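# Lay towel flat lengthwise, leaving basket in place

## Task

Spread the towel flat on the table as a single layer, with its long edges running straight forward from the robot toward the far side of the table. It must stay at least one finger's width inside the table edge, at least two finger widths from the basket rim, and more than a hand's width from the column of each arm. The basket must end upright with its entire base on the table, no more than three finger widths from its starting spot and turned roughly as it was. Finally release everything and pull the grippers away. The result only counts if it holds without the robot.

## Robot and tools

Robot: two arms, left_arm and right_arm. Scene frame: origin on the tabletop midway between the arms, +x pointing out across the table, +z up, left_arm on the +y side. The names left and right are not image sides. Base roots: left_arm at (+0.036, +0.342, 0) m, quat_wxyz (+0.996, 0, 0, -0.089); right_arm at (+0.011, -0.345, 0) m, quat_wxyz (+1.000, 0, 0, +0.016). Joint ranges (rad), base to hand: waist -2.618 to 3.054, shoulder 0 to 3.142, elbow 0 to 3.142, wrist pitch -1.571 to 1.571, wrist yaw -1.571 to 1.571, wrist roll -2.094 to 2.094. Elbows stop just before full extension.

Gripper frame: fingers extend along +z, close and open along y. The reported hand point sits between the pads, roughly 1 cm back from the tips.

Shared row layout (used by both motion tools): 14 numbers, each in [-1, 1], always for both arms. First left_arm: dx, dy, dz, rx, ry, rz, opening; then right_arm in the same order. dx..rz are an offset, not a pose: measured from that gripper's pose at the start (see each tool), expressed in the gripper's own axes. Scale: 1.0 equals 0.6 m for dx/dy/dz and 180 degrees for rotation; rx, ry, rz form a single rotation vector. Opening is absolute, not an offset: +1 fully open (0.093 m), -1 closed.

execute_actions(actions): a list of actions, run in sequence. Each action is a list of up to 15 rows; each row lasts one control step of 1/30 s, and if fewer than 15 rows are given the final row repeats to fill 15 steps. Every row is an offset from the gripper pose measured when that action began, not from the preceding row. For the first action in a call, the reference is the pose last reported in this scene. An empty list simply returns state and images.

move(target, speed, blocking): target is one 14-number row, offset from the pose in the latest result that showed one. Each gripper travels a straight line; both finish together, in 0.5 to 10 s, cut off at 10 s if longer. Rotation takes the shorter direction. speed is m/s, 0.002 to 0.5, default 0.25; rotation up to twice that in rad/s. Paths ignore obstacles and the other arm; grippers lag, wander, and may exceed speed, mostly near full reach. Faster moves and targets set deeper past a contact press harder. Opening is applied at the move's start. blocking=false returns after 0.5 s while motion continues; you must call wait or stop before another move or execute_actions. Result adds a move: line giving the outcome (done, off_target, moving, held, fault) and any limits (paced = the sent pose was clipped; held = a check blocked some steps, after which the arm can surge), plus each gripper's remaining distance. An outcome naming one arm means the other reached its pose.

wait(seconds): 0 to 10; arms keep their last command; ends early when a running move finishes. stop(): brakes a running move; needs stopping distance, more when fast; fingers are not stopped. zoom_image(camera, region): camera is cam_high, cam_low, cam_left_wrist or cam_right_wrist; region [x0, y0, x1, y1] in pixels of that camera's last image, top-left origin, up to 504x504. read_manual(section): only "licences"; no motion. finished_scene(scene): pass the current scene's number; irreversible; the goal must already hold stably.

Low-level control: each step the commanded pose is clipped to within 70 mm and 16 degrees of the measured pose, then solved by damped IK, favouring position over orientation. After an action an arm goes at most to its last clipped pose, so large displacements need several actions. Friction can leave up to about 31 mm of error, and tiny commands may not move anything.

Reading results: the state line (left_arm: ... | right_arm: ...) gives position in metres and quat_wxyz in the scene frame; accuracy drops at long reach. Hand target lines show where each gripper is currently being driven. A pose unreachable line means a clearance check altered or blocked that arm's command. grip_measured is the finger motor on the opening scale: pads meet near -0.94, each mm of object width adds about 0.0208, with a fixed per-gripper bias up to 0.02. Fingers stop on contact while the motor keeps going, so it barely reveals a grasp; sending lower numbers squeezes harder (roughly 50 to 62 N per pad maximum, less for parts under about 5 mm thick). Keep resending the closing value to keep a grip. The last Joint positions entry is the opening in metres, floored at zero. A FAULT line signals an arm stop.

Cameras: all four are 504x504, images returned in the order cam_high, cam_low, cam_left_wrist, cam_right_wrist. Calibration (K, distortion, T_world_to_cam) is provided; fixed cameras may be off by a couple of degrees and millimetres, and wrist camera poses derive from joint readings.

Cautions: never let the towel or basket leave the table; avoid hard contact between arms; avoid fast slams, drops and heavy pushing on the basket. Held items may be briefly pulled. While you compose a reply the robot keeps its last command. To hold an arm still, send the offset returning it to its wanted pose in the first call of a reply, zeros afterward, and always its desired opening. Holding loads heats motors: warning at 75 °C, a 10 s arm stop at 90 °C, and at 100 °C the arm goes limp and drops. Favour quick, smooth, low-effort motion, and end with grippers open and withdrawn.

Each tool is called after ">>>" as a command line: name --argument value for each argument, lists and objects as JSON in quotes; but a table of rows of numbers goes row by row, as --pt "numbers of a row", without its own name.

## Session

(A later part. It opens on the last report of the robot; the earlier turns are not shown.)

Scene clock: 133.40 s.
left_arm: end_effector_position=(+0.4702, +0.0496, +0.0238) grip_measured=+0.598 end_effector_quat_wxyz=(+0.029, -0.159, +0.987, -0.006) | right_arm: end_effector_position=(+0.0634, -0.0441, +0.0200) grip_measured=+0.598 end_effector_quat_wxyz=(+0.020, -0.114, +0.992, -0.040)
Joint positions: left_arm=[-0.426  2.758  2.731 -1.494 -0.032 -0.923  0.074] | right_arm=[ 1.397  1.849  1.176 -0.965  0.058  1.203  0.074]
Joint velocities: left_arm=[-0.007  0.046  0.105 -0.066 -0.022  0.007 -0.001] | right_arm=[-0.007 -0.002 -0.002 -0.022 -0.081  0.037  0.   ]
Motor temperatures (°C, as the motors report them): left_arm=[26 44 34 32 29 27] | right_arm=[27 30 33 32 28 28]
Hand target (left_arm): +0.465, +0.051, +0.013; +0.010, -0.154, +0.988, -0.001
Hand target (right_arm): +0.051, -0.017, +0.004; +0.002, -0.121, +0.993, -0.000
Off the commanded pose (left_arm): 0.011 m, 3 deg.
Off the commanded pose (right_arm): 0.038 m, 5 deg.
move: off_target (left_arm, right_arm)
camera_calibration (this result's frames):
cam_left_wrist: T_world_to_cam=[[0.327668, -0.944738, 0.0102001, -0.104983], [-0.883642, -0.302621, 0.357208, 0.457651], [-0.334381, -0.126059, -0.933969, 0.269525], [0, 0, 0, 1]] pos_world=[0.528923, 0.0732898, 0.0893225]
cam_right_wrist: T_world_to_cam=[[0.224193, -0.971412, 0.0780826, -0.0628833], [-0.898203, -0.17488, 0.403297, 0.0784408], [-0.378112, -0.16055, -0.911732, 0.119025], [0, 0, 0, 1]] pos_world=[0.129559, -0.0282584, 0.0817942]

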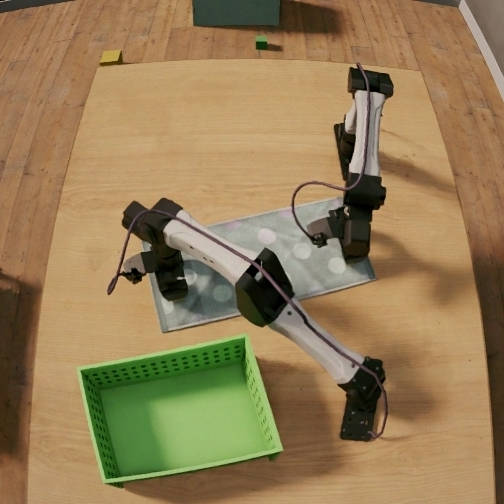

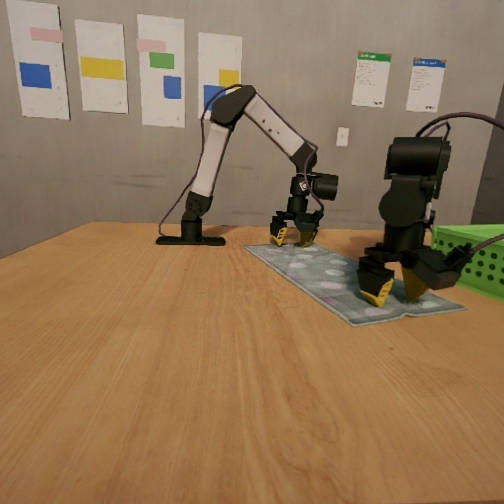

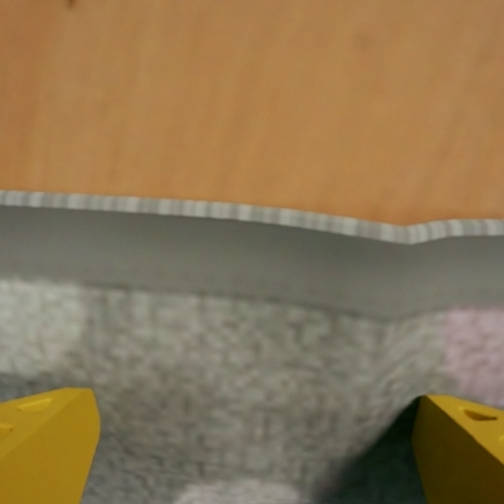

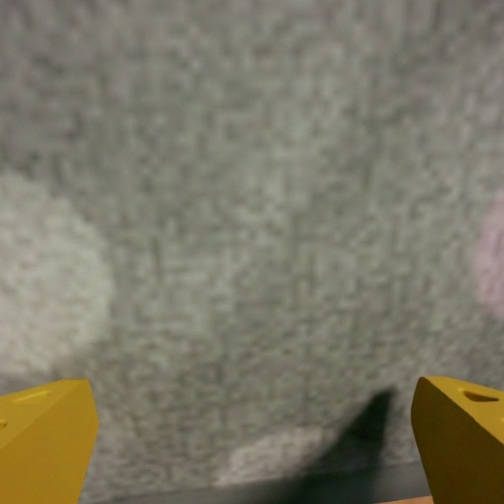

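>>> move --target '[0,0,0.015,0,0,0.075,0.6,-0.03,0.21,0.005,-0.03,0.01,0.065,0.6]' --speed 0.07

>>> move --target '[0.15,0.1,-0.3,0,0,0,0.6,0,-0.2,-0.25,0,0,0,0.6]' --speed 0.2

Scene clock: 145.43 s.
left_arm: end_effector_position=(+0.4743, +0.0479, +0.0238) grip_measured=+0.598 end_effector_quat_wxyz=(+0.039, -0.049, +0.998, -0.006) | right_arm: end_effector_position=(+0.0603, +0.0718, +0.0196) grip_measured=+0.598 end_effector_quat_wxyz=(+0.012, -0.010, +1.000, +0.004)
Joint positions: left_arm=[-0.426  2.751  2.717 -1.467 -0.038 -0.701  0.074] | right_arm=[ 1.429  2.191  1.685 -1.053  0.022  1.441  0.074]
Joint velocities: left_arm=[-0.017 -0.042 -0.081 -0.022 -0.007  0.081 -0.001] | right_arm=[ 0.002 -0.002 -0.002  0.007 -0.066  0.007 -0.   ]
Motor temperatures (°C, as the motors report them): left_arm=[26 46 35 32 29 27] | right_arm=[27 30 34 32 27 28]
Hand target (left_arm): +0.471, +0.050, +0.015; +0.028, -0.042, +0.999, -0.001
Hand target (right_arm): +0.051, +0.080, +0.006; +0.002, -0.013, +1.000, +0.007
Off the commanded pose (left_arm): 0.010 m, 1 deg.
Off the commanded pose (right_arm): 0.018 m, 1 deg.
move: off_target (right_arm)
camera_calibration (this result's frames):
cam_left_wrist: T_world_to_cam=[[0.112642, -0.993618, 0.00594313, -0.00354642], [-0.935632, -0.104051, 0.337292, 0.47637], [-0.33452, -0.0435538, -0.941381, 0.26698], [0, 0, 0, 1]] pos_world=[0.535417, 0.057671, 0.0906755]
cam_right_wrist: T_world_to_cam=[[0.0196905, -0.999712, -0.0137431, 0.0665687], [-0.911679, -0.0235959, 0.410225, 0.085823], [-0.410431, 0.00445175, -0.911881, 0.126224], [0, 0, 0, 1]] pos_world=[0.128738, 0.0680127, 0.0808091]

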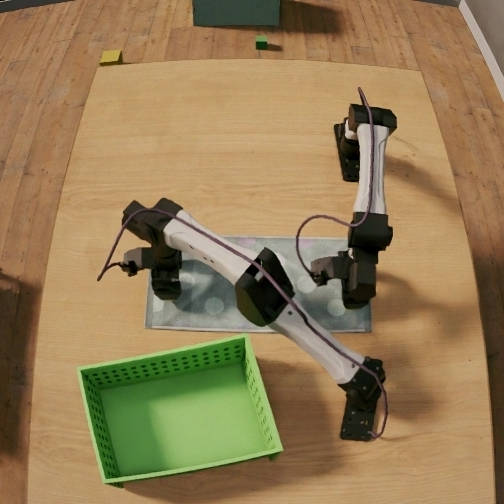

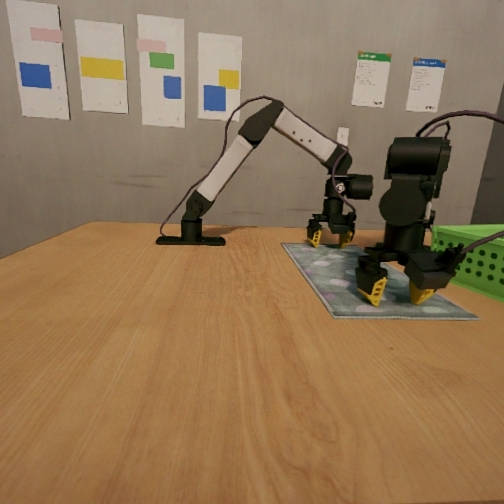

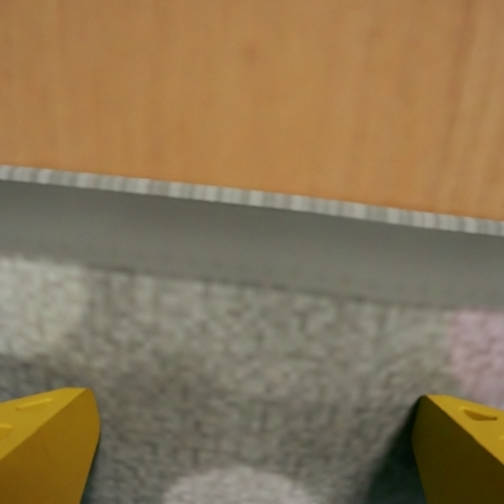

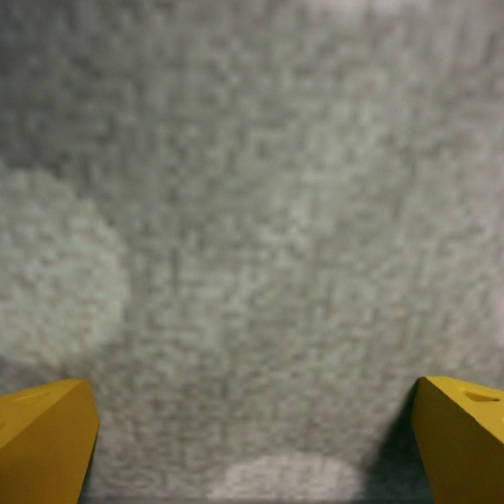

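Scene clock: 147.03 s.
left_arm: end_effector_position=(+0.3716, +0.0947, +0.2004) grip_measured=+0.598 end_effector_quat_wxyz=(+0.074, -0.046, +0.996, -0.037) | right_arm: end_effector_position=(+0.0562, -0.0447, +0.1624) grip_measured=+0.598 end_effector_quat_wxyz=(+0.012, -0.012, +1.000, +0.002)
Joint positions: left_arm=[-0.473  2.058  2.194 -1.546 -0.038 -0.741  0.074] | right_arm=[ 1.401  1.69   1.566 -1.44   0.023  1.41   0.074]
Joint velocities: left_arm=[-0.002  0.002 -0.002 -0.022 -0.037 -0.022  0.001] | right_arm=[-0.012 -0.027 -0.002 -0.037 -0.037  0.037  0.001]
Motor temperatures (°C, as the motors report them): left_arm=[26 46 35 32 29 27] | right_arm=[27 30 34 32 27 28]
Hand target (left_arm): +0.366, +0.097, +0.197; +0.065, -0.048, +0.996, -0.028
Hand target (right_arm): +0.059, -0.049, +0.170; +0.012, -0.010, +1.000, +0.005
Off the commanded pose (left_arm): 0.010 m, 5 deg.
Off the commanded pose (right_arm): 0.008 m, 0 deg.
joint sent to its limit (left arm) — the command would take joint 4 (wrist pitch) past its lower limit, so that joint was sent only as far as its limit.
move: off_target (left_arm)
camera_calibration (this result's frames):
cam_left_wrist: T_world_to_cam=[[0.10275, -0.992113, 0.0717893, 0.0438587], [-0.958485, -0.0794514, 0.273851, 0.344532], [-0.265987, -0.0969471, -0.959089, 0.384025], [0, 0, 0, 1]] pos_world=[0.427868, 0.108116, 0.270815]
cam_right_wrist: T_world_to_cam=[[0.0223471, -0.999718, -0.00805206, -0.0489284], [-0.911603, -0.0236829, 0.410389, 0.0207618], [-0.410464, -0.00183073, -0.911875, 0.25498], [0, 0, 0, 1]] pos_world=[0.12468, -0.0479561, 0.223596]

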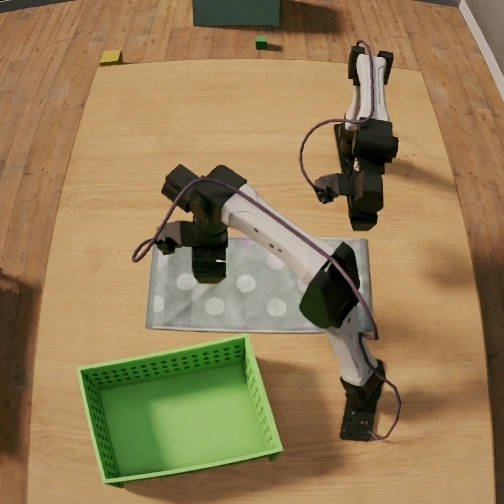

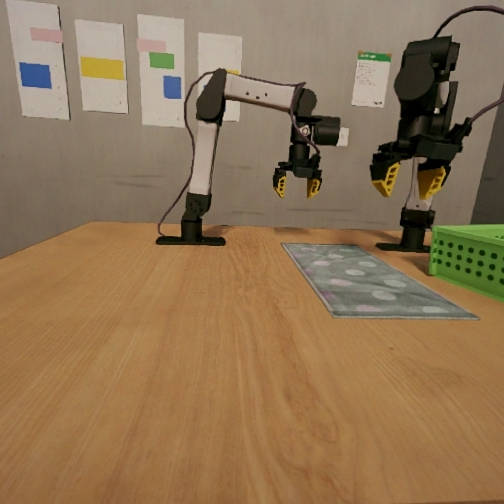

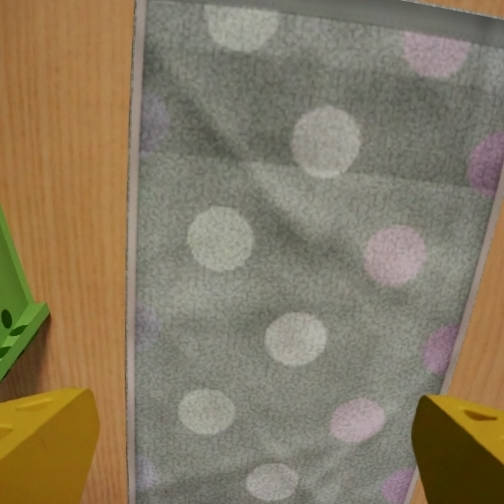

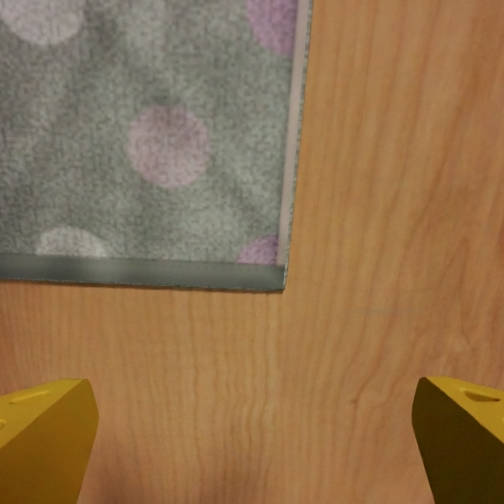

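>>> move --target '[-0.09,0.053,0.27,-0.02,0.045,0,0.6,-0.033,0.17,0.21,0,0,0,0.6]' --speed 0.2

>>> move --target '[0,0,0.05,0,0,0,0.6,0,0,0.05,0,0,0,0.6]' --speed 0.05

>>> move --target '[-0.013,-0.15,0.02,0,0,0,0.6,0,-0.15,0.02,0,0,0,0.6]' --speed 0.07

>>> move --target '[0.25,0.2,-0.3,0,0,0,0.6,-0.1,-0.25,-0.25,0,0,0,0.6]' --speed 0.2

Scene clock: 155.73 s.
left_arm: end_effector_position=(+0.4362, +0.1307, +0.0364) grip_measured=+0.598 end_effector_quat_wxyz=(-0.016, -0.051, +0.999, +0.010) | right_arm: end_effector_position=(+0.0690, +0.0480, +0.0344) grip_measured=+0.598 end_effector_quat_wxyz=(+0.009, -0.015, +1.000, -0.015)
Joint positions: left_arm=[-0.309  2.376  2.065 -1.298 -0.001 -0.589  0.074] | right_arm=[ 1.401  2.126  1.64  -1.112  0.023  1.404  0.074]
Joint velocities: left_arm=[-0.002 -0.002  0.002  0.051 -0.037 -0.066  0.   ] | right_arm=[-0.002 -0.017 -0.007 -0.007 -0.007 -0.051 -0.   ]
Motor temperatures (°C, as the motors report them): left_arm=[26 46 34 32 29 27] | right_arm=[27 32 35 31 27 28]
Hand target (left_arm): +0.446, +0.125, +0.046; +0.004, -0.047, +0.999, -0.008
Hand target (right_arm): +0.077, +0.058, +0.037; +0.012, -0.012, +1.000, +0.002
Off the commanded pose (left_arm): 0.017 m, 3 deg.
Off the commanded pose (right_arm): 0.013 m, 2 deg.
move: off_target (left_arm, right_arm)
camera_calibration (this result's frames):
cam_left_wrist: T_world_to_cam=[[0.114906, -0.992797, -0.0339126, 0.0833148], [-0.891788, -0.118135, 0.43676, 0.424228], [-0.43762, -0.0199436, -0.898939, 0.309962], [0, 0, 0, 1]] pos_world=[0.504394, 0.139013, 0.0961767]
cam_right_wrist: T_world_to_cam=[[0.028868, -0.999265, 0.0252053, 0.0408381], [-0.909543, -0.0158003, 0.415309, 0.0864654], [-0.414605, -0.0349144, -0.909331, 0.145497], [0, 0, 0, 1]] pos_world=[0.137789, 0.0472543, 0.0953661]

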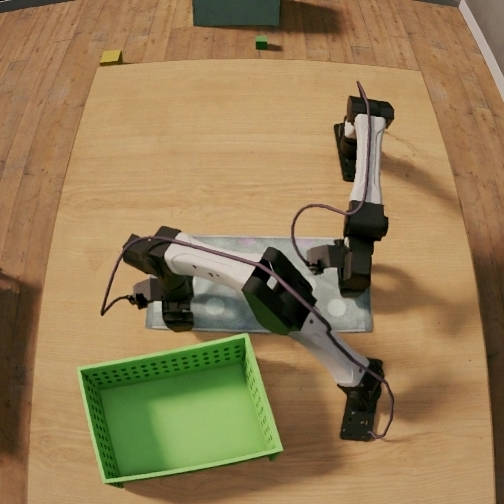

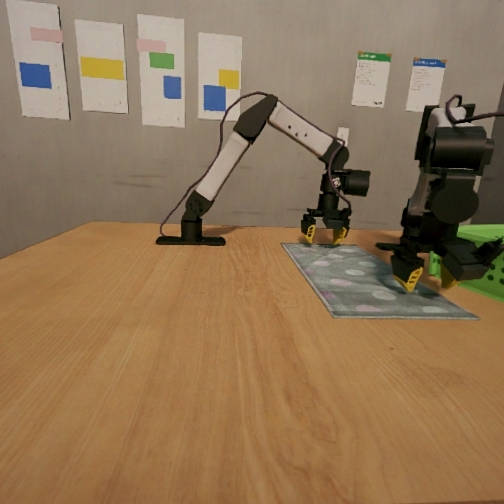

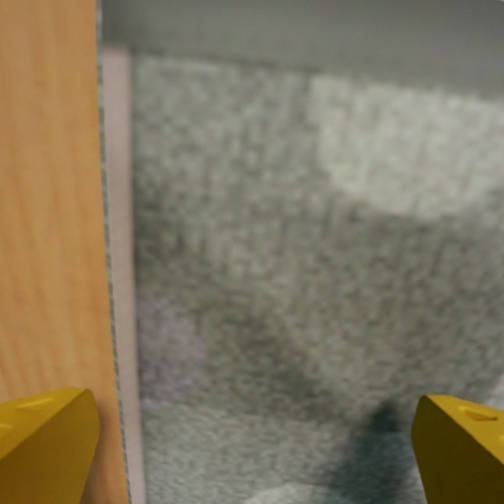

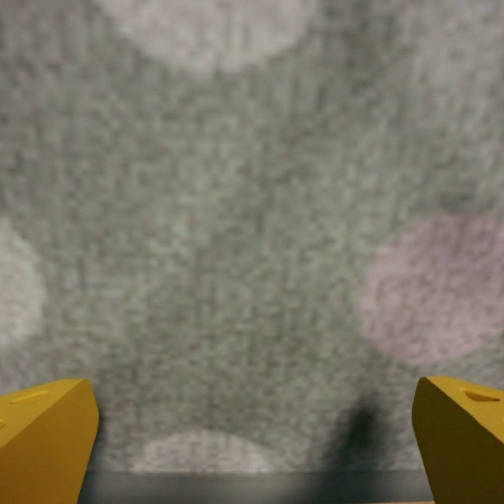

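Scene clock: 156.57 s.
left_arm: end_effector_position=(+0.4328, +0.1323, +0.0218) grip_measured=+0.598 end_effector_quat_wxyz=(-0.019, -0.051, +0.998, +0.011) | right_arm: end_effector_position=(+0.0687, +0.0460, +0.0210) grip_measured=+0.598 end_effector_quat_wxyz=(+0.010, -0.015, +1.000, -0.011)
Joint positions: left_arm=[-0.309  2.372  2.    -1.243  0.    -0.589  0.074] | right_arm=[ 1.401  2.126  1.585 -1.05   0.023  1.404  0.074]
Joint velocities: left_arm=[-0.002  0.007 -0.022 -0.037 -0.022 -0.022  0.001] | right_arm=[-0.002 -0.007 -0.012 -0.007  0.007 -0.007  0.   ]
Motor temperatures (°C, as the motors report them): left_arm=[26 46 34 32 29 27] | right_arm=[27 32 35 31 27 28]
Hand target (left_arm): +0.434, +0.132, +0.007; -0.017, -0.051, +0.999, +0.011
Hand target (right_arm): +0.070, +0.046, +0.005; +0.009, -0.015, +1.000, -0.015
Off the commanded pose (left_arm): 0.016 m, 0 deg.
Off the commanded pose (right_arm): 0.017 m, 0 deg.
move: off_target (left_arm, right_arm)
camera_calibration (this result's frames):
cam_left_wrist: T_world_to_cam=[[0.114745, -0.992727, -0.0364268, 0.0848955], [-0.889177, -0.118988, 0.441821, 0.426607], [-0.442941, -0.0183068, -0.896364, 0.297479], [0, 0, 0, 1]] pos_world=[0.501354, 0.140485, 0.0812585]
cam_right_wrist: T_world_to_cam=[[0.0288465, -0.999421, 0.0180587, 0.0393634], [-0.909955, -0.0187785, 0.414282, 0.0919685], [-0.413703, -0.0283832, -0.909969, 0.132711], [0, 0, 0, 1]] pos_world=[0.137455, 0.0448344, 0.0819513]

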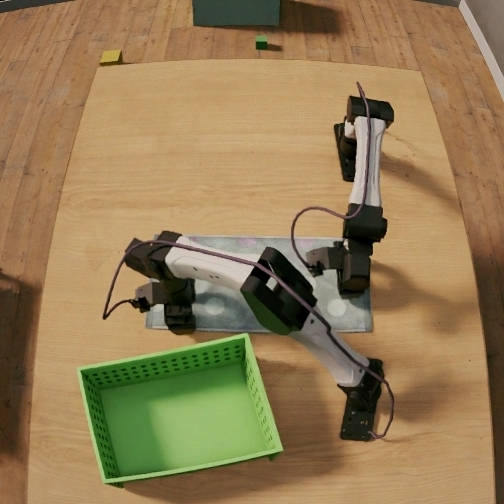

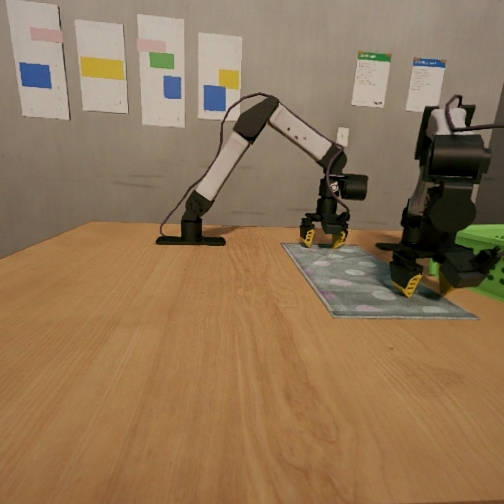

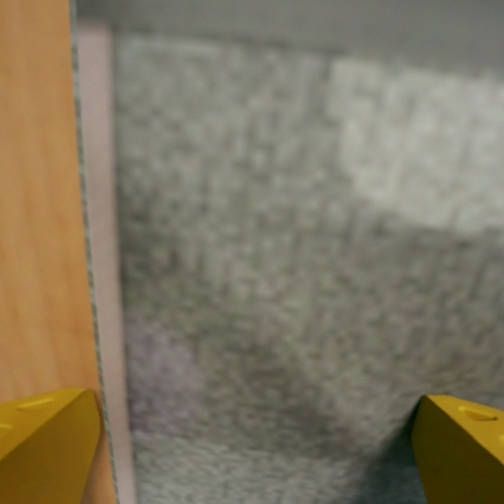

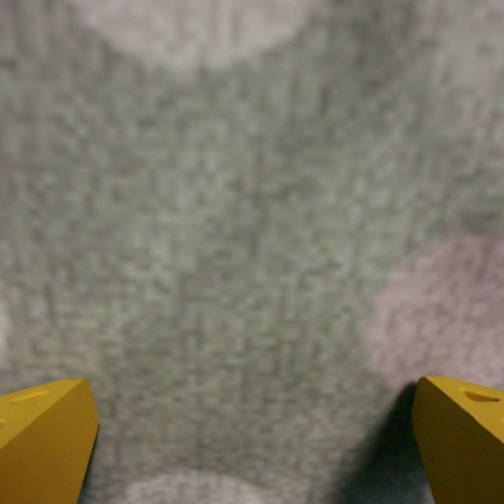

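Scene clock: 158.43 s.
left_arm: end_effector_position=(+0.4511, +0.0473, +0.0231) grip_measured=+0.598 end_effector_quat_wxyz=(-0.006, -0.045, +0.999, -0.000) | right_arm: end_effector_position=(+0.0740, -0.0254, +0.0178) grip_measured=+0.598 end_effector_quat_wxyz=(+0.016, -0.013, +1.000, +0.013)
Joint positions: left_arm=[-0.438  2.763  2.739 -1.558  0.008 -0.705  0.074] | right_arm=[ 1.357  1.839  1.156 -0.855  0.027  1.363  0.074]
Joint velocities: left_arm=[-0.037 -0.012 -0.002  0.022 -0.007 -0.037  0.   ] | right_arm=[-0.007  0.012 -0.012 -0.037  0.007 -0.022 -0.   ]
Motor temperatures (°C, as the motors report them): left_arm=[26 46 34 32 29 27] | right_arm=[27 32 35 31 27 28]
Hand target (left_arm): +0.447, +0.044, +0.006; -0.018, -0.051, +0.999, +0.008
Hand target (right_arm): +0.073, -0.043, +0.012; +0.010, -0.015, +1.000, -0.011
Off the commanded pose (left_arm): 0.016 m, 2 deg.
Off the commanded pose (right_arm): 0.020 m, 3 deg.
joint sent to its limit (left arm) — the command would take joint 4 (wrist pitch) past its lower limit, so that joint was sent only as far as its limit.
move: off_target (left_arm, right_arm)
camera_calibration (this result's frames):
cam_left_wrist: T_world_to_cam=[[0.103443, -0.994564, -0.0119489, 0.00305869], [-0.902035, -0.0988679, 0.420187, 0.437571], [-0.419085, -0.0326873, -0.907359, 0.29534], [0, 0, 0, 1]] pos_world=[0.518161, 0.0559577, 0.0841535]
cam_right_wrist: T_world_to_cam=[[0.0254721, -0.99918, -0.0314701, -0.0309878], [-0.915162, -0.0359752, 0.401478, 0.0968907], [-0.402281, 0.0185737, -0.915328, 0.130449], [0, 0, 0, 1]] pos_world=[0.141937, -0.0298996, 0.0795287]

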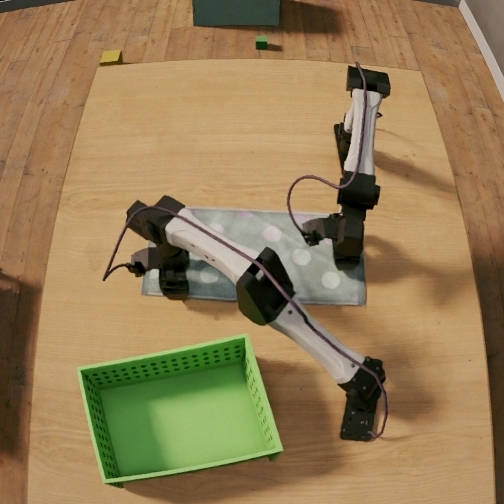

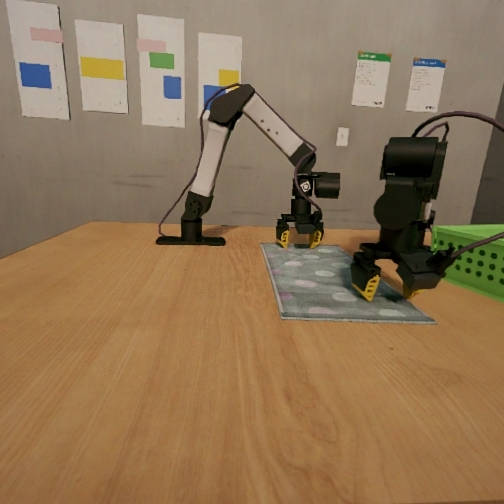

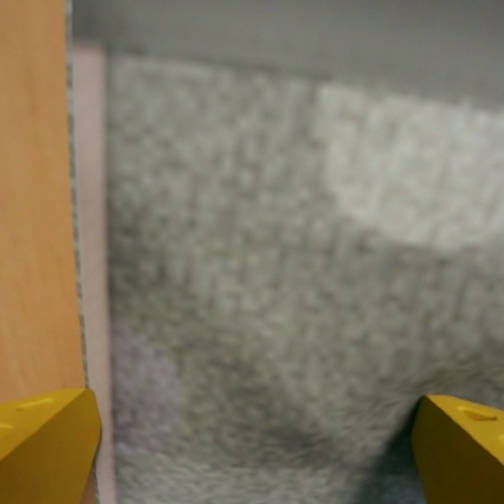

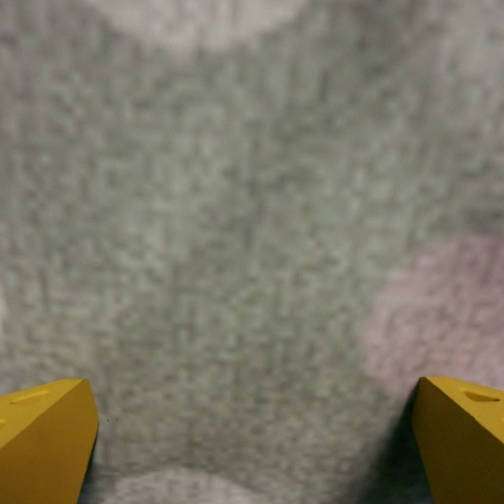

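Scene clock: 160.37 s.
left_arm: end_effector_position=(+0.3004, +0.1483, +0.2114) grip_measured=+0.598 end_effector_quat_wxyz=(+0.036, -0.043, +0.998, -0.035) | right_arm: end_effector_position=(+0.1339, -0.1746, +0.1595) grip_measured=+0.598 end_effector_quat_wxyz=(+0.017, -0.014, +1.000, +0.005)
Joint positions: left_arm=[-0.451  1.739  1.816 -1.549  0.009 -0.717  0.074] | right_arm=[ 0.93   1.315  1.206 -1.433  0.022  0.935  0.074]
Joint velocities: left_arm=[ 0.012 -0.007 -0.012 -0.037 -0.139  0.022 -0.   ] | right_arm=[-0.012 -0.007 -0.007  0.066 -0.037 -0.037 -0.001]
Motor temperatures (°C, as the motors report them): left_arm=[26 46 34 32 29 27] | right_arm=[27 33 35 31 27 28]
Hand target (left_arm): +0.294, +0.150, +0.208; +0.027, -0.044, +0.998, -0.027
Hand target (right_arm): +0.134, -0.176, +0.168; +0.020, -0.013, +1.000, +0.015
Off the commanded pose (left_arm): 0.011 m, 6 deg.
Off the commanded pose (right_arm): 0.007 m, 1 deg.
joint sent to its limit (left arm) — the command would take joint 4 (wrist pitch) past its lower limit, so that joint was sent only as far as its limit.
move: off_target (left_arm)
camera_calibration (this result's frames):
cam_left_wrist: T_world_to_cam=[[0.0993107, -0.993139, 0.0617515, 0.106838], [-0.935864, -0.0721385, 0.344897, 0.254595], [-0.338076, -0.092043, -0.936607, 0.396976], [0, 0, 0, 1]] pos_world=[0.361864, 0.16101, 0.277404]
cam_right_wrist: T_world_to_cam=[[0.0272481, -0.999525, -0.0143872, -0.180131], [-0.915934, -0.0307291, 0.400151, 0.0907233], [-0.400403, 0.00227438, -0.916336, 0.284116], [0, 0, 0, 1]] pos_world=[0.201766, -0.177904, 0.221452]

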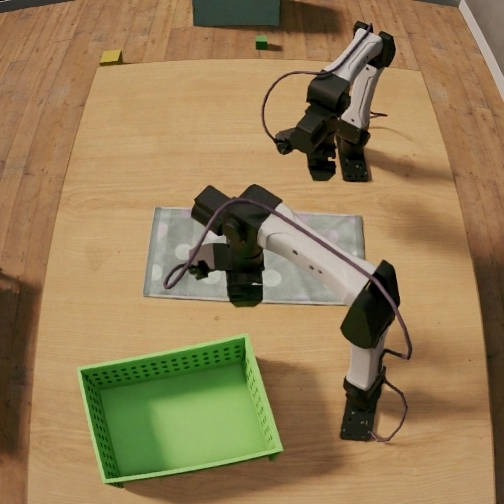

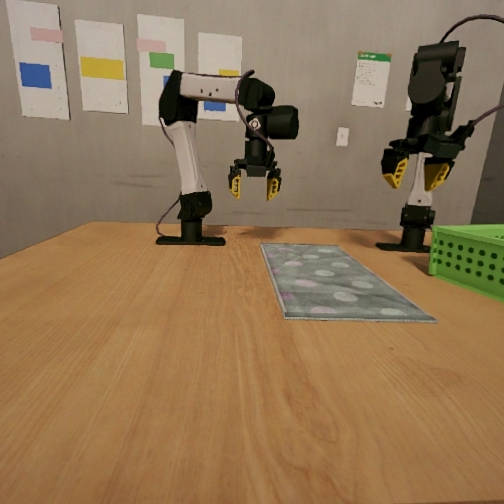

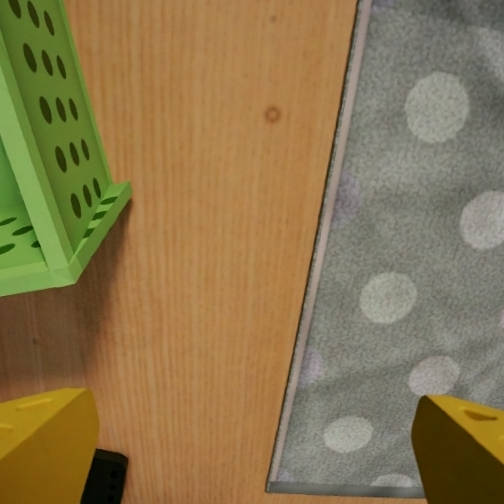

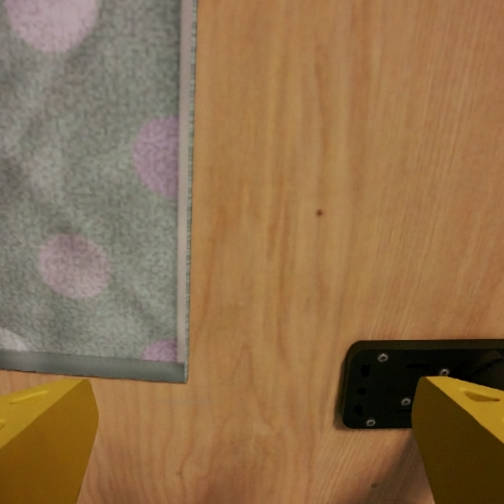

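About 2° off, centred. Good.

>>> finished_scene --scene 1

The scene is finished: the task was done.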